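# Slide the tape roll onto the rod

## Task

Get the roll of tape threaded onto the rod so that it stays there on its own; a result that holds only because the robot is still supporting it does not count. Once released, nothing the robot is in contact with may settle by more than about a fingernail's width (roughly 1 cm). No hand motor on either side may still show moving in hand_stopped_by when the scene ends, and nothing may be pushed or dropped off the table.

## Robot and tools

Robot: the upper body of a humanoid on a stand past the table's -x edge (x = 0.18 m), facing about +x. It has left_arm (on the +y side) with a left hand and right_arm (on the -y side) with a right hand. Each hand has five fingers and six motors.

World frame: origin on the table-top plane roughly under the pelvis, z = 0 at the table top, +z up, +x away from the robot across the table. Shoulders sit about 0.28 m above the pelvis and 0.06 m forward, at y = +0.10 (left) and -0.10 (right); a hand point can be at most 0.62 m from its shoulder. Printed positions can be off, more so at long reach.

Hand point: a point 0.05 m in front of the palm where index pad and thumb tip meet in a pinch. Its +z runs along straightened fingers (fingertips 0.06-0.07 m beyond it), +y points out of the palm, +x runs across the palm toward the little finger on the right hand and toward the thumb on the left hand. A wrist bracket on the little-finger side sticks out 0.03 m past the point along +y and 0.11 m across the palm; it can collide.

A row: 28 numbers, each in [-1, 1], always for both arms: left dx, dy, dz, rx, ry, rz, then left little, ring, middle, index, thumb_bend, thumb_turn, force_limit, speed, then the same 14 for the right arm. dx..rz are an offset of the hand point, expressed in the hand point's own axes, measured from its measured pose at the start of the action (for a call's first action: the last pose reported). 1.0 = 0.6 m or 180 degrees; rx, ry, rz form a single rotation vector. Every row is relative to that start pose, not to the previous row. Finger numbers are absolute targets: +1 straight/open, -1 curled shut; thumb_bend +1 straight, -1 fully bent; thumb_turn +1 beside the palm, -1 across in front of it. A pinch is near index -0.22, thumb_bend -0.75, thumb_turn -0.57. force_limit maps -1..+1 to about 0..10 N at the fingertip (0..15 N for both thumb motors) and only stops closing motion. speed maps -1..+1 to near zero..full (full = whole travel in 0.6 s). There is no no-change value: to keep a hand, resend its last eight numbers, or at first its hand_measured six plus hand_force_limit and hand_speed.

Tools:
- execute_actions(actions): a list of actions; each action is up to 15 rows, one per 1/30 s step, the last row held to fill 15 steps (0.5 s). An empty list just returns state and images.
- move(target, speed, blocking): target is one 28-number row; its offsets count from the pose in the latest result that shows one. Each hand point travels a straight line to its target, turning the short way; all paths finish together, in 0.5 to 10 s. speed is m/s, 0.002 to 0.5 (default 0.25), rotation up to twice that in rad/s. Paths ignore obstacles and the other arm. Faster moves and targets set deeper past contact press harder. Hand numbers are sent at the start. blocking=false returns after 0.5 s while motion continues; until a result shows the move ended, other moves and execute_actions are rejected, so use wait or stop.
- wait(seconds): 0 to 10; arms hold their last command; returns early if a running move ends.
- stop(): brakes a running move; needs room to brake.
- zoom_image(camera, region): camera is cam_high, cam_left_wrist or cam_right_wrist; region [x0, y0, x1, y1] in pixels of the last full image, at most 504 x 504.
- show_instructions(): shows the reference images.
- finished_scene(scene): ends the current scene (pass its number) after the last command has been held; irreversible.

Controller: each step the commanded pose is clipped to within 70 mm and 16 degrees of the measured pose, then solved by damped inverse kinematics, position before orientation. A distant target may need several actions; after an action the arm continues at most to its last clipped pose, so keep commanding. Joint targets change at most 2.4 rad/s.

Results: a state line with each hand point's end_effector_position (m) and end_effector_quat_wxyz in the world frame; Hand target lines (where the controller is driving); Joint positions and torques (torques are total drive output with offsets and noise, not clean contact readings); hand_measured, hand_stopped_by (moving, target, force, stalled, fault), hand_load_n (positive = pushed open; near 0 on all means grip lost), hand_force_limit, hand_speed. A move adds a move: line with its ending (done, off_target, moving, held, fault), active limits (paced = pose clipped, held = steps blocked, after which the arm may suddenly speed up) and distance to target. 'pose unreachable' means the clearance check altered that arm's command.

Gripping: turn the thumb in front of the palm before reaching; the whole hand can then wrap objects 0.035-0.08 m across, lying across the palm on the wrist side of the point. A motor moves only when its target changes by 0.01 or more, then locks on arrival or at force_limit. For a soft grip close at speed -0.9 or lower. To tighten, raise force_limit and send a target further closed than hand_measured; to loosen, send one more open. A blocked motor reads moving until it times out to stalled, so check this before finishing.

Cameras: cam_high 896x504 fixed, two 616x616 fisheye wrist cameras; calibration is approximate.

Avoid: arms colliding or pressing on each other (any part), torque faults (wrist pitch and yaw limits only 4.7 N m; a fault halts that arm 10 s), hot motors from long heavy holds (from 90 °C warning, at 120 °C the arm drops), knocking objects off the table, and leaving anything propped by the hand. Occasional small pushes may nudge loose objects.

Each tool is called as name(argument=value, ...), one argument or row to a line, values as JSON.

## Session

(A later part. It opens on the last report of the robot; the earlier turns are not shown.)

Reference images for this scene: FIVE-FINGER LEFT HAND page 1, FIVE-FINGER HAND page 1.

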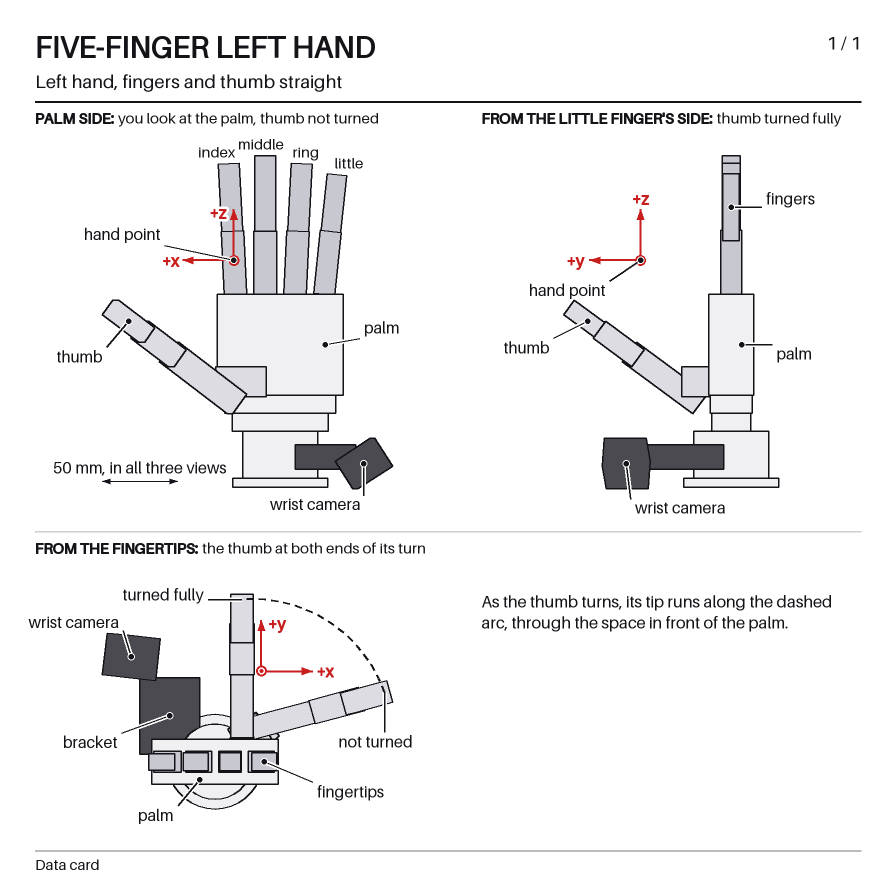

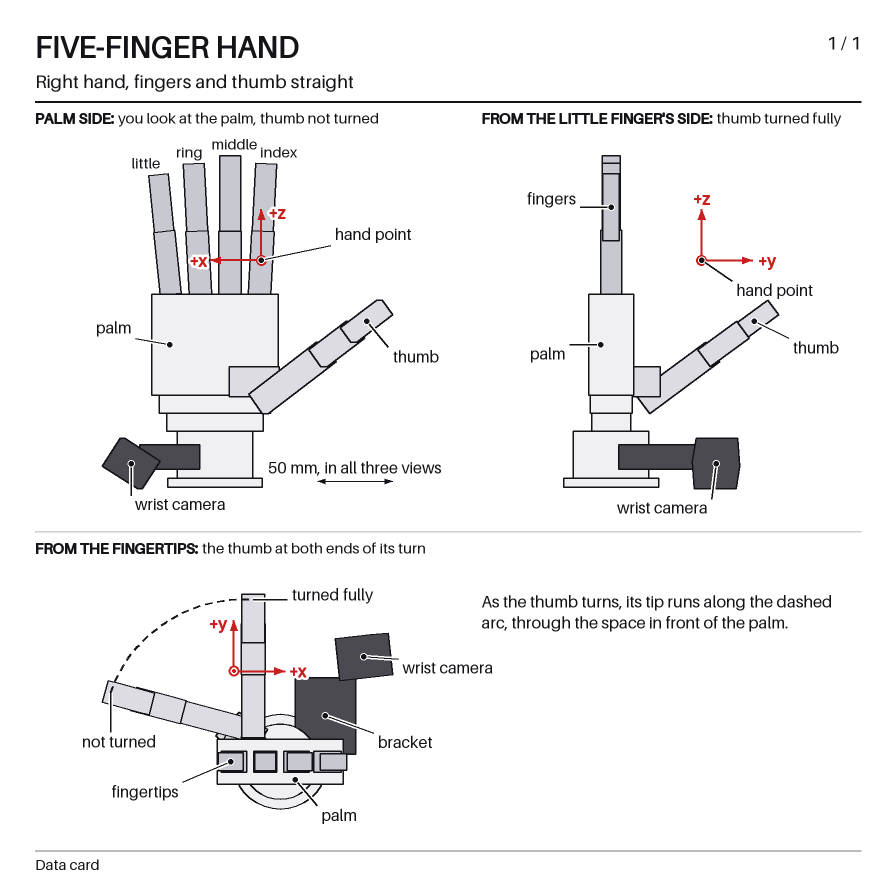

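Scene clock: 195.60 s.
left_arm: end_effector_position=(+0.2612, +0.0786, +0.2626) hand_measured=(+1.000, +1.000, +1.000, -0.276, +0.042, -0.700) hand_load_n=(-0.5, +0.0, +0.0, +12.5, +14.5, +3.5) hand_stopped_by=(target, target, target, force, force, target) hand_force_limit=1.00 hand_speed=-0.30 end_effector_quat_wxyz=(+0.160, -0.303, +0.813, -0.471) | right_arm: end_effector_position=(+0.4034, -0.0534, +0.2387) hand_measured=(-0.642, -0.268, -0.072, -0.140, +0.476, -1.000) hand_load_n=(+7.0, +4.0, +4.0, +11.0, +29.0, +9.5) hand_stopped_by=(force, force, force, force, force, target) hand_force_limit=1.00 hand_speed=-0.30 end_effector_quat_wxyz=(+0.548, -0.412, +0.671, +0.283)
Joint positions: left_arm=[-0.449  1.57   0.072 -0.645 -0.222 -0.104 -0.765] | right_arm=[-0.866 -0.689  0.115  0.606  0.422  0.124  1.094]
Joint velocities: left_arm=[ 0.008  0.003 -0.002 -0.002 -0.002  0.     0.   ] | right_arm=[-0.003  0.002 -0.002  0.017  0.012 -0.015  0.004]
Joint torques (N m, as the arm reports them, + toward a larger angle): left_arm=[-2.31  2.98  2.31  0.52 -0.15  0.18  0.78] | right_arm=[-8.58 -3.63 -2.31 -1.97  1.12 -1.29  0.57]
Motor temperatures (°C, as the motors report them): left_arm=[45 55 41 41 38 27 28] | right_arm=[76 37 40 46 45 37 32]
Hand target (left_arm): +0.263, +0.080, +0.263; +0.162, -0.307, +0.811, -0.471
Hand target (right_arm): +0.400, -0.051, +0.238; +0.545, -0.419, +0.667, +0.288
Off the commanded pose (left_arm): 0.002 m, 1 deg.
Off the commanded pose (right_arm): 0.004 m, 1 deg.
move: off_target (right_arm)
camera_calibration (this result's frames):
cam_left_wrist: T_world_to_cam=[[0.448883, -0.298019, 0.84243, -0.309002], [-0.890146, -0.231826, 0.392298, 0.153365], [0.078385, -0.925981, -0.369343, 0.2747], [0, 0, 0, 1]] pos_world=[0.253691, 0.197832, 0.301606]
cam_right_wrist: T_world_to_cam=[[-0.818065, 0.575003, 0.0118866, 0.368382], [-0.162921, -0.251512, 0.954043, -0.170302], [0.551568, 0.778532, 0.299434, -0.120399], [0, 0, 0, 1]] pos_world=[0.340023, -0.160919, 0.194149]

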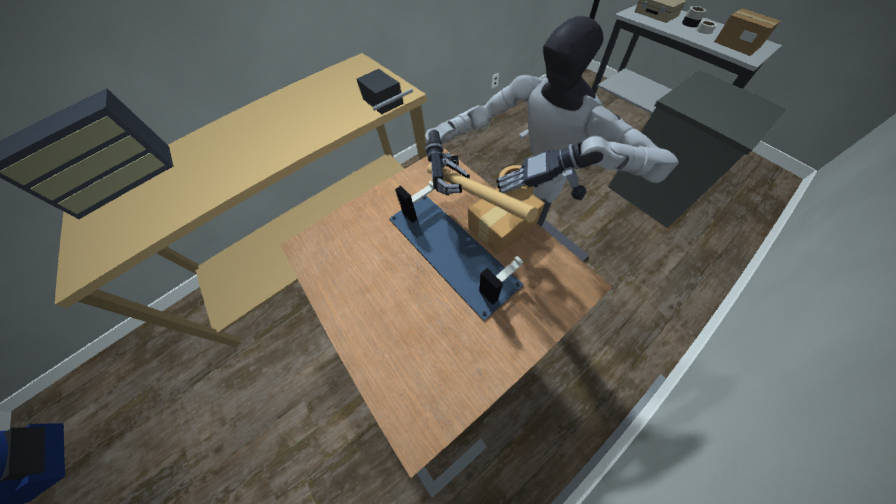

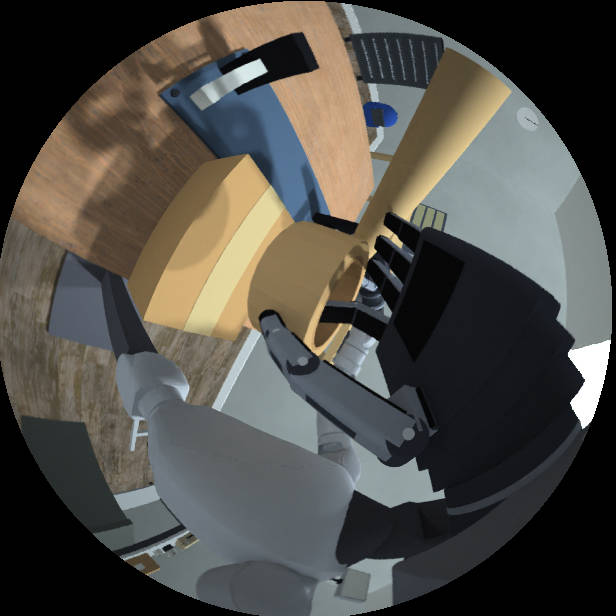

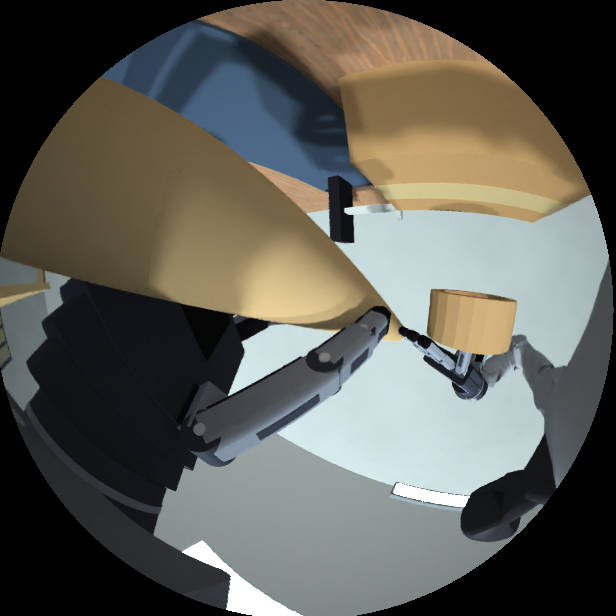

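move(
  target=[-0.353,-0.057,-0.317,0.163,-0.026,-0.423,1,1,1,-1,-1,-0.7,1,-0.3, 0,0,0,0,0,0,-1,-1,-1,-1,-0.98,-1,1,-0.3],
  speed=0.1,
)

Scene clock: 217.60 s.
left_arm: end_effector_position=(+0.3349, +0.3287, +0.3911) hand_measured=(+1.000, +1.000, +1.000, -0.276, +0.042, -0.700) hand_load_n=(+0.0, +0.0, +0.0, +12.0, +14.0, +4.0) hand_stopped_by=(target, target, target, force, force, target) hand_force_limit=1.00 hand_speed=-0.30 end_effector_quat_wxyz=(+0.034, +0.703, -0.308, +0.640) | right_arm: end_effector_position=(+0.4041, -0.0548, +0.2371) hand_measured=(-0.640, -0.270, -0.072, -0.140, +0.476, -1.000) hand_load_n=(+6.0, +3.0, +3.5, +10.5, +29.5, +9.5) hand_stopped_by=(force, force, force, force, force, target) hand_force_limit=1.00 hand_speed=-0.30 end_effector_quat_wxyz=(+0.547, -0.410, +0.674, +0.281)
Joint positions: left_arm=[-1.224  1.436  0.051  1.38  -0.41  -0.167 -1.589] | right_arm=[-0.865 -0.695  0.122  0.609  0.428  0.124  1.089]
Joint velocities: left_arm=[-0.17  -0.011 -0.06   0.153  0.11  -0.081 -0.04 ] | right_arm=[ 0.012 -0.003  0.     0.    -0.003  0.     0.   ]
Joint torques (N m, as the arm reports them, + toward a larger angle): left_arm=[-2.96  4.05  0.61 -1.34 -1.16 -0.58  0.32] | right_arm=[-8.08 -3.81 -2.27 -1.95  1.63 -1.1   0.  ]
Motor temperatures (°C, as the motors report them): left_arm=[46 57 42 41 38 27 28] | right_arm=[78 38 40 45 45 34 33]
Hand target (left_arm): +0.335, +0.328, +0.389; +0.035, +0.704, -0.310, +0.638
Hand target (right_arm): +0.403, -0.053, +0.239; +0.548, -0.412, +0.671, +0.283
Off the commanded pose (left_arm): 0.009 m, 4 deg.
Off the commanded pose (right_arm): 0.002 m, 0 deg.
move: off_target (left_arm)
camera_calibration (this result's frames):
cam_left_wrist: T_world_to_cam=[[0.490643, 0.843196, 0.219751, -0.521419], [-0.415799, 0.00493128, 0.909443, -0.212373], [0.765755, -0.537584, 0.353019, -0.0923725], [0, 0, 0, 1]] pos_world=[0.238261, 0.391048, 0.340333]
cam_right_wrist: T_world_to_cam=[[-0.814504, 0.579994, 0.0137875, 0.368161], [-0.159875, -0.247235, 0.955675, -0.170377], [0.557694, 0.776197, 0.294101, -0.120507], [0, 0, 0, 1]] pos_world=[0.339835, -0.162117, 0.193191]

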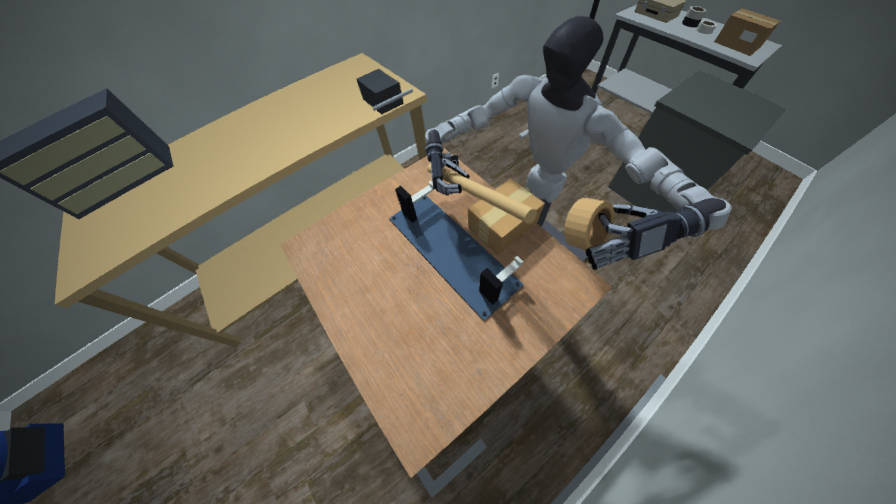

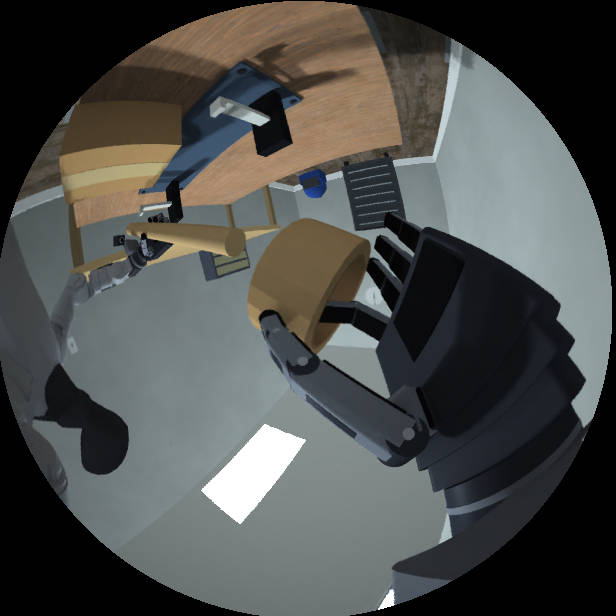

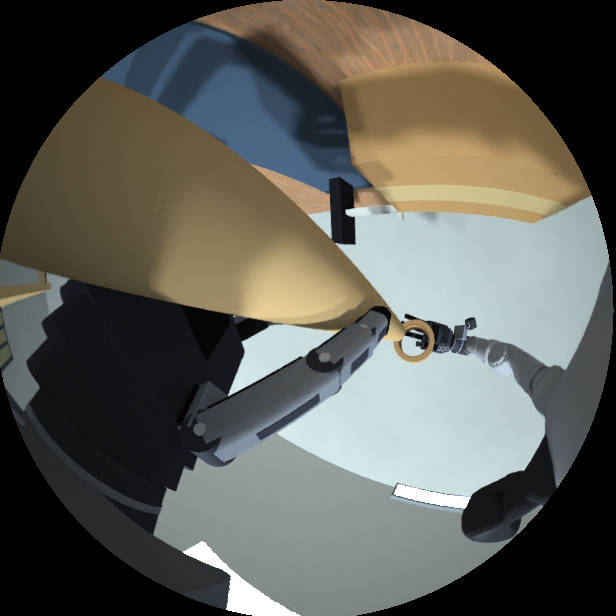

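move(
  target=[0,0.09,0.066,0,0,0,1,1,1,-1,-1,-0.7,1,-0.3, 0,0,0,0,0,0,-1,-1,-1,-1,-0.98,-1,1,-0.3],
  speed=0.04,
)

zoom_image(
  camera="cam_right_wrist",
  region=[320,250,520,420],
)

Scene clock: 223.23 s.
left_arm: end_effector_position=(+0.3382, +0.2749, +0.3668) hand_measured=(+1.000, +1.000, +1.000, -0.276, +0.042, -0.700) hand_load_n=(+0.0, +0.0, +0.0, +12.0, +14.0, +4.0) hand_stopped_by=(target, target, target, force, force, target) hand_force_limit=1.00 hand_speed=-0.30 end_effector_quat_wxyz=(+0.032, +0.705, -0.296, +0.643) | right_arm: end_effector_position=(+0.4041, -0.0548, +0.2371) hand_measured=(-0.640, -0.270, -0.072, -0.140, +0.476, -1.000) hand_load_n=(+6.0, +3.0, +3.5, +10.5, +29.5, +9.5) hand_stopped_by=(force, force, force, force, force, target) hand_force_limit=1.00 hand_speed=-0.30 end_effector_quat_wxyz=(+0.547, -0.410, +0.674, +0.281)
Joint positions: left_arm=[-0.186  1.349  0.607  0.322 -0.782  0.236 -1.071] | right_arm=[-0.865 -0.695  0.122  0.609  0.428  0.124  1.089]
Joint velocities: left_arm=[ 0.005 -0.002  0.017 -0.008 -0.008  0.005  0.003] | right_arm=[-0.008 -0.003 -0.002  0.002 -0.002  0.     0.   ]
Joint torques (N m, as the arm reports them, + toward a larger angle): left_arm=[-2.11  5.38  2.63 -0.92 -1.21 -0.98  0.48] | right_arm=[-8.05 -4.39 -2.29 -1.91  1.03 -0.94 -0.06]
Motor temperatures (°C, as the motors report them): left_arm=[46 58 41 41 38 28 28] | right_arm=[79 38 40 45 45 33 32]
Hand target (left_arm): +0.338, +0.275, +0.367; +0.033, +0.705, -0.295, +0.644
Hand target (right_arm): +0.404, -0.055, +0.237; +0.547, -0.410, +0.674, +0.281
Off the commanded pose (left_arm): 0.009 m, 1 deg.
Off the commanded pose (right_arm): 0.000 m, 0 deg.
move: off_target (left_arm)
camera_calibration (this result's frames):
cam_left_wrist: T_world_to_cam=[[0.472542, 0.856096, 0.209291, -0.465872], [-0.41688, 0.00790015, 0.908927, -0.188851], [0.776476, -0.516756, 0.360623, -0.127395], [0, 0, 0, 1]] pos_world=[0.240335, 0.334492, 0.315096]
cam_right_wrist: T_world_to_cam=[[-0.814513, 0.579981, 0.0137707, 0.368164], [-0.159889, -0.247236, 0.955672, -0.170374], [0.557677, 0.776206, 0.29411, -0.120504], [0, 0, 0, 1]] pos_world=[0.339836, -0.162114, 0.193194]

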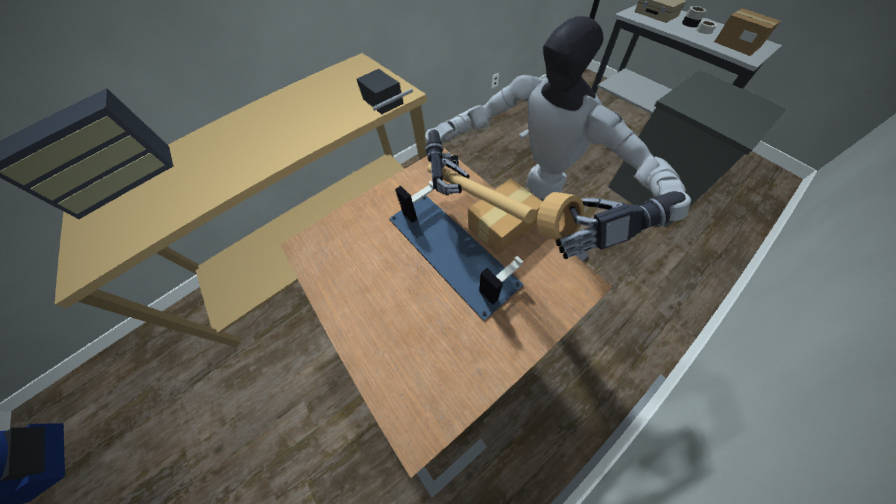

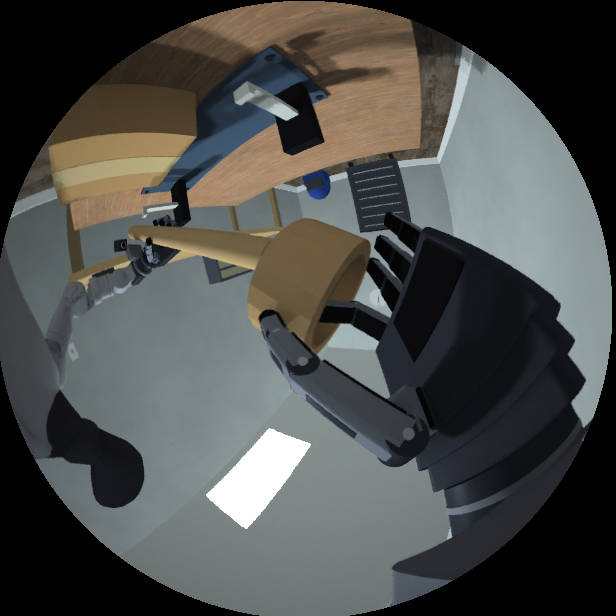

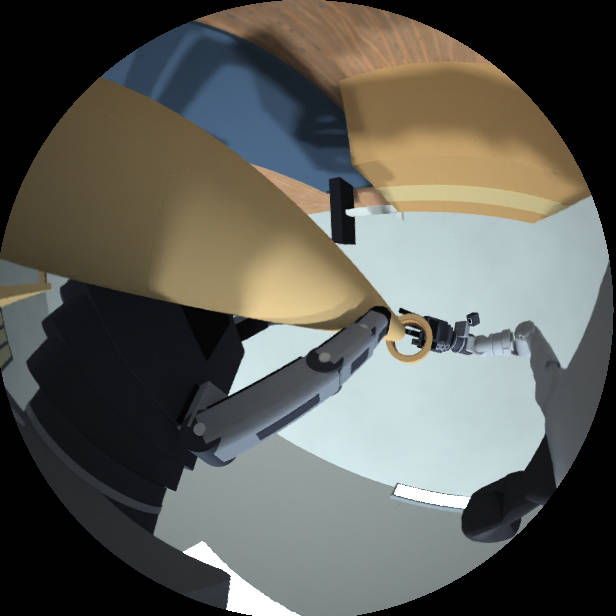

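Region (320, 250, 520, 420) of cam_right_wrist's 616x616 image, scaled by 2.520, with more detail than that image has; it fills the top 428 rows of this view, and the rest is white.

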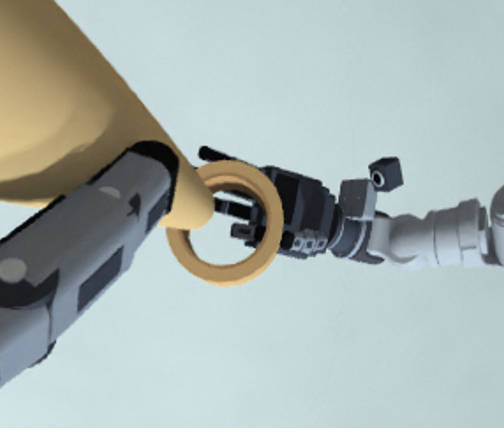

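move(
  target=[0,0.06,0.044,0,0,0,1,1,1,-1,-1,-0.7,1,-0.3, 0,0,0,0,0,0,-1,-1,-1,-1,-0.98,-1,1,-0.3],
  speed=0.02,
)

zoom_image(
  camera="cam_high",
  region=[430,130,700,300],
)

Scene clock: 229.77 s.
left_arm: end_effector_position=(+0.3439, +0.2354, +0.3508) hand_measured=(+1.000, +1.000, +1.000, -0.276, +0.042, -0.700) hand_load_n=(+0.0, +0.0, +0.0, +12.0, +14.0, +4.0) hand_stopped_by=(target, target, target, force, force, target) hand_force_limit=1.00 hand_speed=-0.30 end_effector_quat_wxyz=(+0.030, +0.706, -0.296, +0.643) | right_arm: end_effector_position=(+0.4041, -0.0548, +0.2371) hand_measured=(-0.640, -0.270, -0.072, -0.140, +0.476, -1.000) hand_load_n=(+6.0, +3.0, +3.5, +10.5, +29.5, +9.5) hand_stopped_by=(force, force, force, force, force, target) hand_force_limit=1.00 hand_speed=-0.30 end_effector_quat_wxyz=(+0.547, -0.410, +0.674, +0.281)
Joint positions: left_arm=[-0.111  1.242  0.635  0.006 -0.782  0.361 -0.871] | right_arm=[-0.865 -0.695  0.122  0.609  0.428  0.124  1.089]
Joint velocities: left_arm=[ 0.005 -0.009  0.009  0.002 -0.006  0.007  0.001] | right_arm=[ 0.     0.006 -0.014 -0.009  0.008  0.     0.   ]
Joint torques (N m, as the arm reports them, + toward a larger angle): left_arm=[-2.13  4.75  2.49 -0.92 -0.91 -1.21  0.49] | right_arm=[-8.57 -4.05 -2.14 -1.75  1.28 -0.98 -0.05]
Motor temperatures (°C, as the motors report them): left_arm=[46 60 42 41 38 28 27] | right_arm=[79 39 40 45 45 33 32]
Hand target (left_arm): +0.344, +0.235, +0.350; +0.032, +0.707, -0.295, +0.642
Hand target (right_arm): +0.404, -0.055, +0.237; +0.547, -0.410, +0.674, +0.281
Off the commanded pose (left_arm): 0.002 m, 0 deg.
Off the commanded pose (right_arm): 0.000 m, 0 deg.
move: done
camera_calibration (this result's frames):
cam_left_wrist: T_world_to_cam=[[0.470592, 0.856756, 0.210978, -0.431436], [-0.417522, 0.00557525, 0.90865, -0.170793], [0.777315, -0.515691, 0.360338, -0.146898], [0, 0, 0, 1]] pos_world=[0.245906, 0.294834, 0.299147]
cam_right_wrist: T_world_to_cam=[[-0.814514, 0.579981, 0.0137708, 0.368163], [-0.159889, -0.247236, 0.955672, -0.170374], [0.557676, 0.776206, 0.29411, -0.120504], [0, 0, 0, 1]] pos_world=[0.339836, -0.162114, 0.193194]

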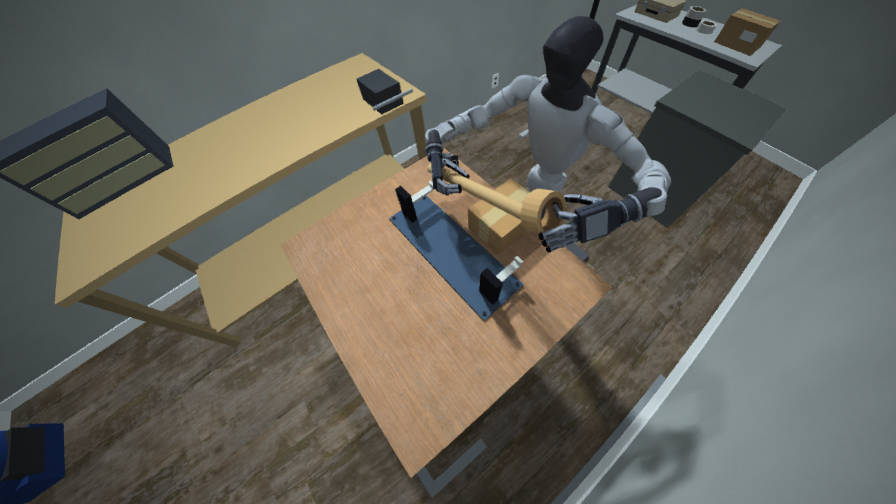

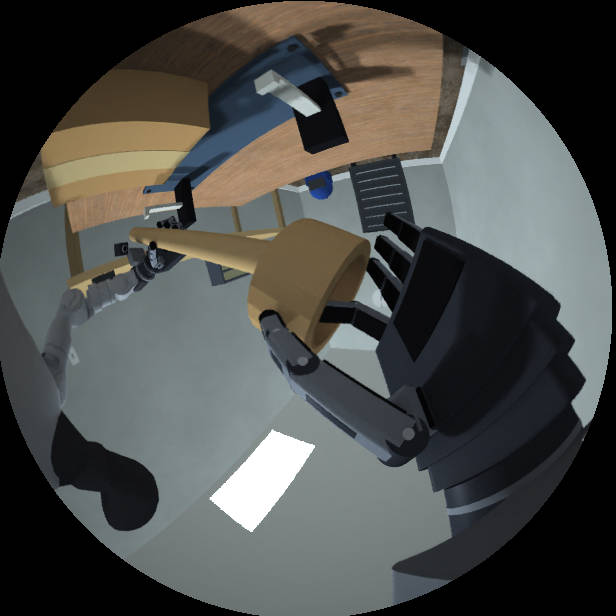

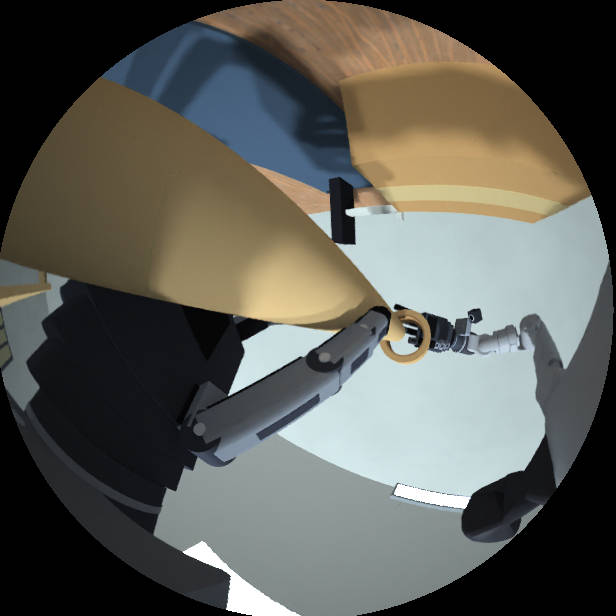

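Region (430, 130, 700, 300) of cam_high's 896x504 image, scaled by 1.867, with more detail than that image has; it fills the top 317 rows of this view, and the rest is white.

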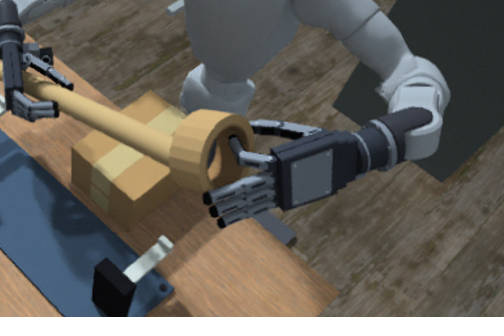

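Looks entering. Continue 4 cm.

move(
  target=[0,0.055,0.04,0,0,0,1,1,1,-1,-1,-0.7,1,-0.3, 0,0,0,0,0,0,-1,-1,-1,-1,-0.98,-1,1,-0.3],
  speed=0.02,
)

zoom_image(
  camera="cam_high",
  region=[430,130,700,300],
)

Scene clock: 236.27 s.
left_arm: end_effector_position=(+0.3494, +0.1994, +0.3346) hand_measured=(+1.000, +1.000, +1.000, -0.276, +0.042, -0.700) hand_load_n=(+0.0, +0.0, +0.0, +12.0, +14.0, +4.0) hand_stopped_by=(target, target, target, force, force, target) hand_force_limit=1.00 hand_speed=-0.30 end_effector_quat_wxyz=(+0.029, +0.707, -0.296, +0.642) | right_arm: end_effector_position=(+0.4041, -0.0548, +0.2371) hand_measured=(-0.640, -0.270, -0.072, -0.140, +0.476, -1.000) hand_load_n=(+6.0, +3.0, +3.5, +10.5, +29.5, +9.5) hand_stopped_by=(force, force, force, force, force, target) hand_force_limit=1.00 hand_speed=-0.30 end_effector_quat_wxyz=(+0.547, -0.410, +0.674, +0.281)
Joint positions: left_arm=[-0.106  1.168  0.576 -0.215 -0.782  0.447 -0.693] | right_arm=[-0.865 -0.695  0.122  0.609  0.428  0.124  1.089]
Joint velocities: left_arm=[ 0.005  0.    -0.014 -0.003 -0.008  0.001  0.003] | right_arm=[-0.008 -0.008 -0.011  0.009 -0.017  0.     0.   ]
Joint torques (N m, as the arm reports them, + toward a larger angle): left_arm=[-2.36  4.21  2.47 -0.94 -0.73 -1.4   0.49] | right_arm=[-8.24 -3.73 -2.22 -1.92  1.58 -1.05 -0.09]
Motor temperatures (°C, as the motors report them): left_arm=[45 60 42 41 38 29 27] | right_arm=[79 39 40 45 45 33 32]
Hand target (left_arm): +0.349, +0.198, +0.335; +0.031, +0.707, -0.295, +0.642
Hand target (right_arm): +0.404, -0.055, +0.237; +0.547, -0.410, +0.674, +0.281
Off the commanded pose (left_arm): 0.002 m, 0 deg.
Off the commanded pose (right_arm): 0.000 m, 0 deg.
move: done
camera_calibration (this result's frames):
cam_left_wrist: T_world_to_cam=[[0.469105, 0.857241, 0.212317, -0.399819], [-0.415042, 0.00178706, 0.909801, -0.154041], [0.779539, -0.514913, 0.356629, -0.163584], [0, 0, 0, 1]] pos_world=[0.251144, 0.258785, 0.283373]
cam_right_wrist: T_world_to_cam=[[-0.814513, 0.579981, 0.013771, 0.368163], [-0.159889, -0.247236, 0.955672, -0.170374], [0.557677, 0.776206, 0.29411, -0.120504], [0, 0, 0, 1]] pos_world=[0.339836, -0.162114, 0.193194]

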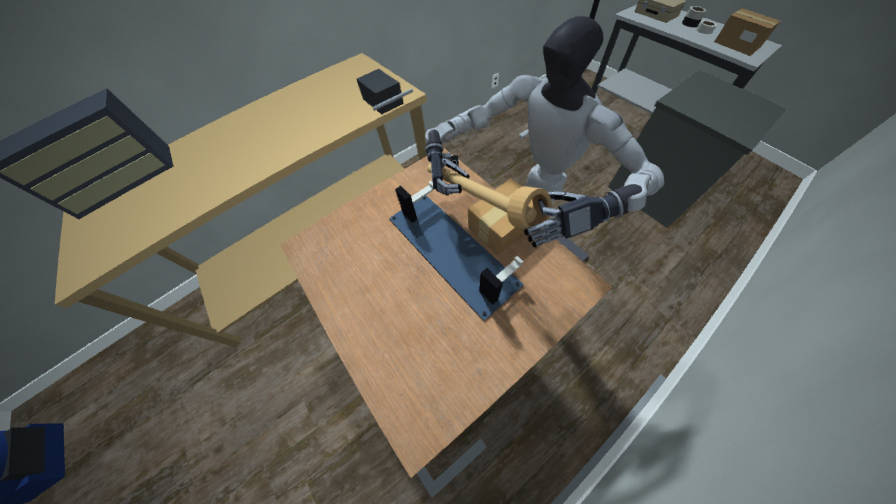

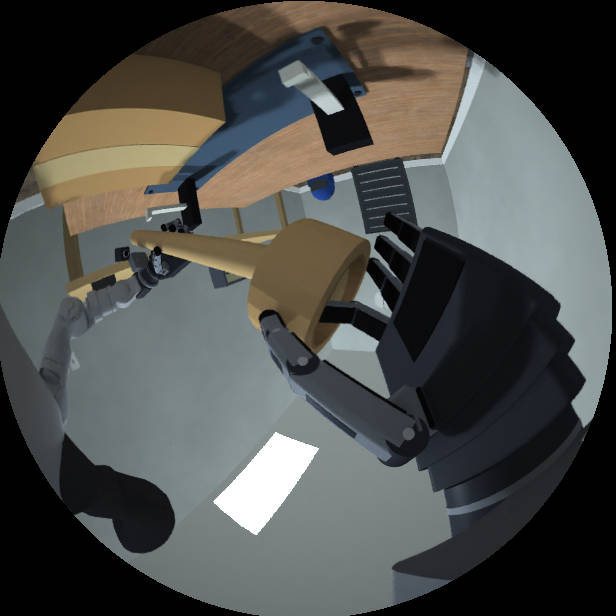

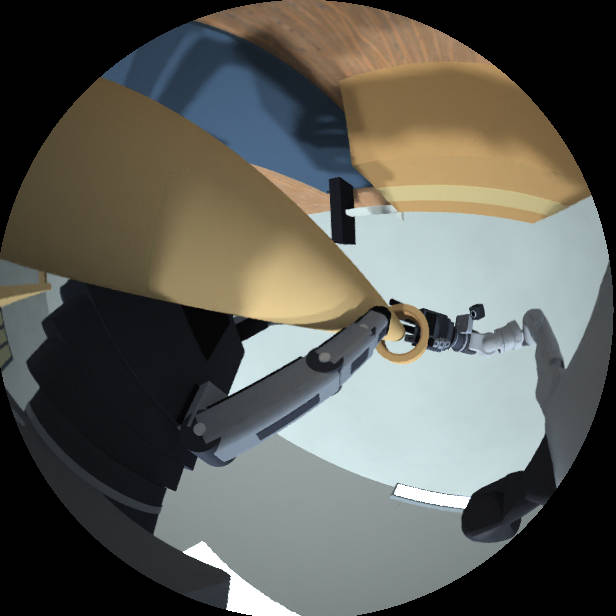

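Region (430, 130, 700, 300) of cam_high's 896x504 image, scaled by 1.867, with more detail than that image has; it fills the top 317 rows of this view, and the rest is white.

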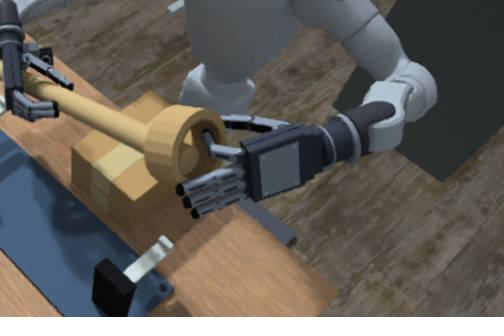

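move(
  target=[0,0.045,0.033,0,0,0,1,1,1,-1,-1,-0.7,1,-0.3, 0,0,0,0,0,0,-1,-1,-1,-1,-0.98,-1,1,-0.3],
  speed=0.02,
)

zoom_image(
  camera="cam_high",
  region=[430,130,700,300],
)

Scene clock: 241.73 s.
left_arm: end_effector_position=(+0.3570, +0.1752, +0.3218) hand_measured=(+1.000, +1.000, +1.000, -0.276, +0.042, -0.700) hand_load_n=(+0.0, +0.0, +0.0, +12.0, +14.0, +4.0) hand_stopped_by=(target, target, target, force, force, target) hand_force_limit=1.00 hand_speed=-0.30 end_effector_quat_wxyz=(+0.020, +0.710, -0.289, +0.642) | right_arm: end_effector_position=(+0.4063, -0.0592, +0.2348) hand_measured=(-0.640, -0.270, -0.072, -0.140, +0.476, -1.000) hand_load_n=(+6.0, +3.0, +3.5, +11.0, +29.5, +10.0) hand_stopped_by=(force, force, force, force, force, target) hand_force_limit=1.00 hand_speed=-0.30 end_effector_quat_wxyz=(+0.545, -0.406, +0.680, +0.275)
Joint positions: left_arm=[-0.125  1.127  0.489 -0.346 -0.782  0.499 -0.531] | right_arm=[-0.861 -0.704  0.122  0.615  0.428  0.126  1.083]
Joint velocities: left_arm=[-0.006  0.005  0.015 -0.011 -0.005  0.     0.003] | right_arm=[ 0.003 -0.003  0.008 -0.003 -0.008  0.     0.   ]
Joint torques (N m, as the arm reports them, + toward a larger angle): left_arm=[-2.5   3.88  1.97 -1.41 -0.72 -1.68  0.25] | right_arm=[-8.87 -3.48 -2.32 -2.09  1.81 -1.14  0.24]
Motor temperatures (°C, as the motors report them): left_arm=[46 60 42 41 38 30 27] | right_arm=[80 39 40 45 45 32 32]
Hand target (left_arm): +0.354, +0.169, +0.321; +0.030, +0.708, -0.295, +0.641
Hand target (right_arm): +0.404, -0.055, +0.237; +0.547, -0.410, +0.674, +0.281
Off the commanded pose (left_arm): 0.007 m, 1 deg.
Off the commanded pose (right_arm): 0.005 m, 1 deg.
move: off_target (left_arm, right_arm)
camera_calibration (this result's frames):
cam_left_wrist: T_world_to_cam=[[0.449095, 0.86711, 0.215485, -0.375544], [-0.416164, -0.0104114, 0.90923, -0.136566], [0.790646, -0.498007, 0.356185, -0.184152], [0, 0, 0, 1]] pos_world=[0.25742, 0.232508, 0.270686]
cam_right_wrist: T_world_to_cam=[[-0.804483, 0.593806, 0.0141936, 0.36916], [-0.158317, -0.237395, 0.958426, -0.169609], [0.572488, 0.76879, 0.284989, -0.121969], [0, 0, 0, 1]] pos_world=[0.339957, -0.165706, 0.192078]

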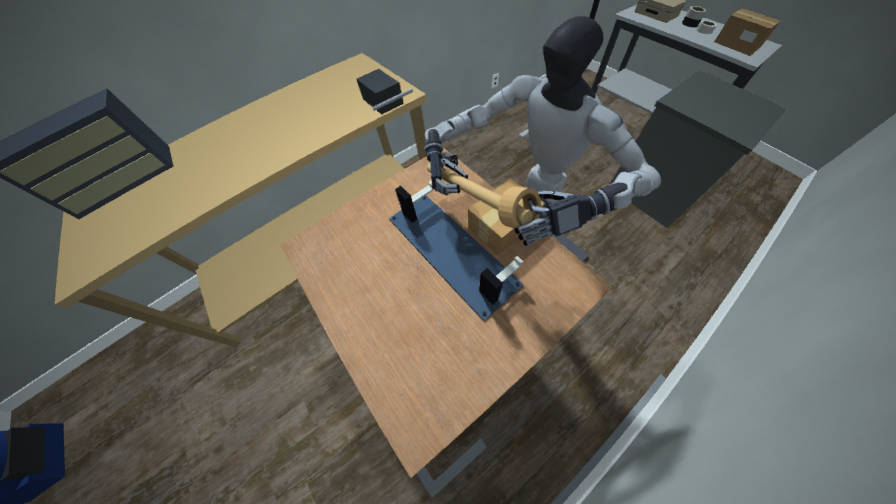

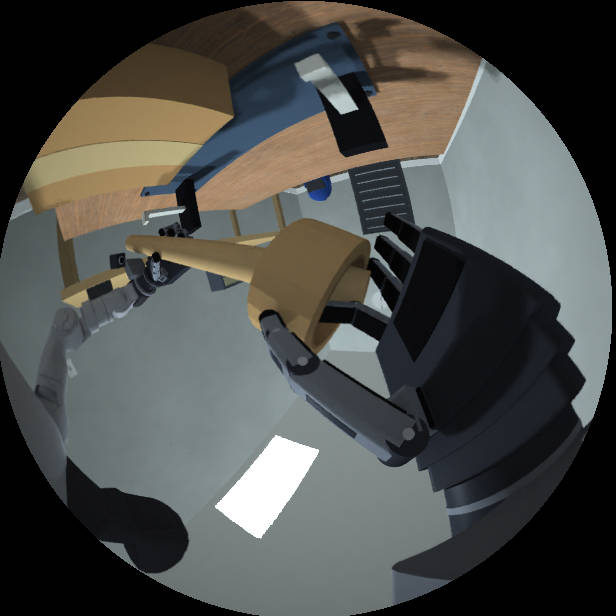

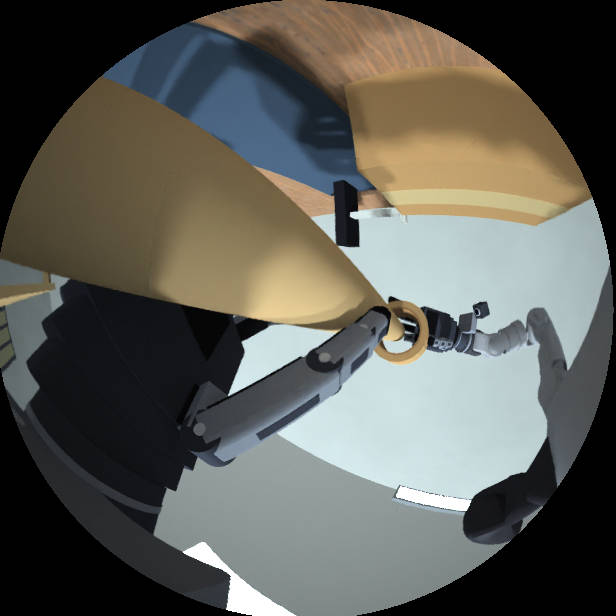

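Region (430, 130, 700, 300) of cam_high's 896x504 image, scaled by 1.867, with more detail than that image has; it fills the top 317 rows of this view, and the rest is white.

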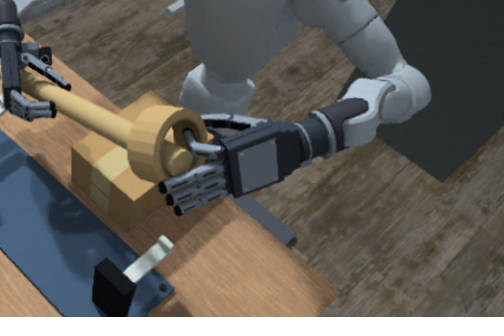

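move(
  target=[0,-0.06,-0.045,0,0,0,1,1,1,0.3,0.3,-0.8,1,0.3, 0,0,0,0,0,0,-1,-1,-1,-1,-0.98,-1,1,-0.3],
  speed=0.05,
)

Scene clock: 254.33 s.
left_arm: end_effector_position=(+0.3490, +0.2148, +0.3405) hand_measured=(+1.000, +1.000, +1.000, +0.300, +0.300, -0.800) hand_load_n=(+0.0, +0.0, +0.0, +0.0, +0.0, +0.0) hand_stopped_by=(target, target, target, target, target, target) hand_force_limit=1.00 hand_speed=0.30 end_effector_quat_wxyz=(+0.022, +0.708, -0.289, +0.644) | right_arm: end_effector_position=(+0.4053, -0.0619, +0.2257) hand_measured=(-0.640, -0.270, -0.072, -0.140, +0.476, -1.000) hand_load_n=(+5.5, +3.0, +4.0, +11.0, +29.5, +9.5) hand_stopped_by=(force, force, force, force, force, target) hand_force_limit=1.00 hand_speed=-0.30 end_effector_quat_wxyz=(+0.535, -0.407, +0.689, +0.270)
Joint positions: left_arm=[-0.093  1.187  0.614 -0.154 -0.78   0.427 -0.735] | right_arm=[-0.85  -0.706  0.125  0.619  0.409  0.129  1.084]
Joint velocities: left_arm=[-0.003  0.     0.002  0.005  0.002 -0.001  0.   ] | right_arm=[-0.005 -0.002  0.008  0.005 -0.017  0.     0.   ]
Joint torques (N m, as the arm reports them, + toward a larger angle): left_arm=[-1.7   4.63  2.27 -0.61 -0.04 -1.27  0.26] | right_arm=[-9.57 -3.71 -3.2  -2.57  1.94 -1.04  0.11]
Motor temperatures (°C, as the motors report them): left_arm=[46 59 42 42 38 31 26] | right_arm=[81 39 40 46 45 33 32]
Hand target (left_arm): +0.349, +0.216, +0.340; +0.019, +0.709, -0.290, +0.643
Hand target (right_arm): +0.406, -0.059, +0.235; +0.545, -0.406, +0.680, +0.275
Off the commanded pose (left_arm): 0.002 m, 0 deg.
Off the commanded pose (right_arm): 0.009 m, 2 deg.
move: off_target (right_arm)
camera_calibration (this result's frames):
cam_left_wrist: T_world_to_cam=[[0.449918, 0.866883, 0.21468, -0.4103], [-0.420175, -0.0066445, 0.907419, -0.155276], [0.788052, -0.498467, 0.361253, -0.165538], [0, 0, 0, 1]] pos_world=[0.24981, 0.272135, 0.288785]
cam_right_wrist: T_world_to_cam=[[-0.800556, 0.599044, 0.0160122, 0.368478], [-0.14158, -0.215034, 0.96629, -0.168945], [0.582293, 0.771302, 0.256959, -0.114221], [0, 0, 0, 1]] pos_world=[0.337578, -0.168964, 0.1867]

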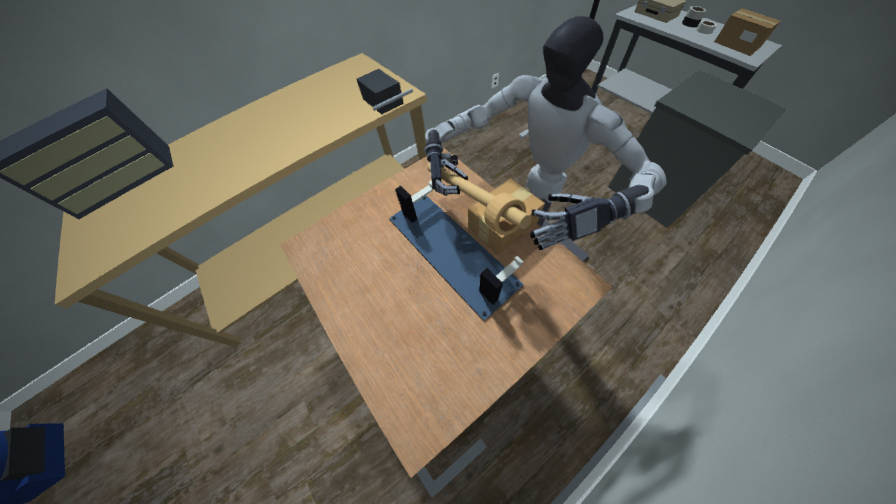

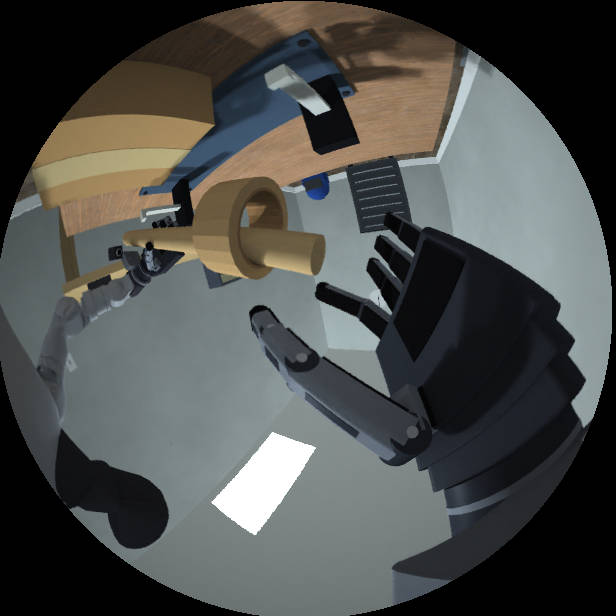

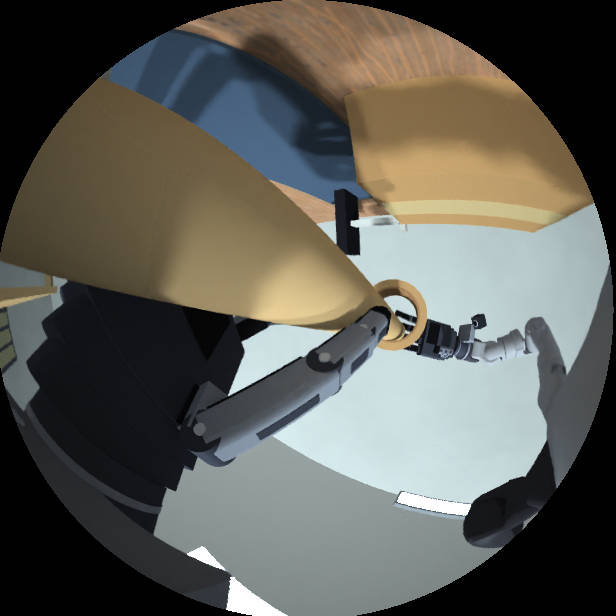

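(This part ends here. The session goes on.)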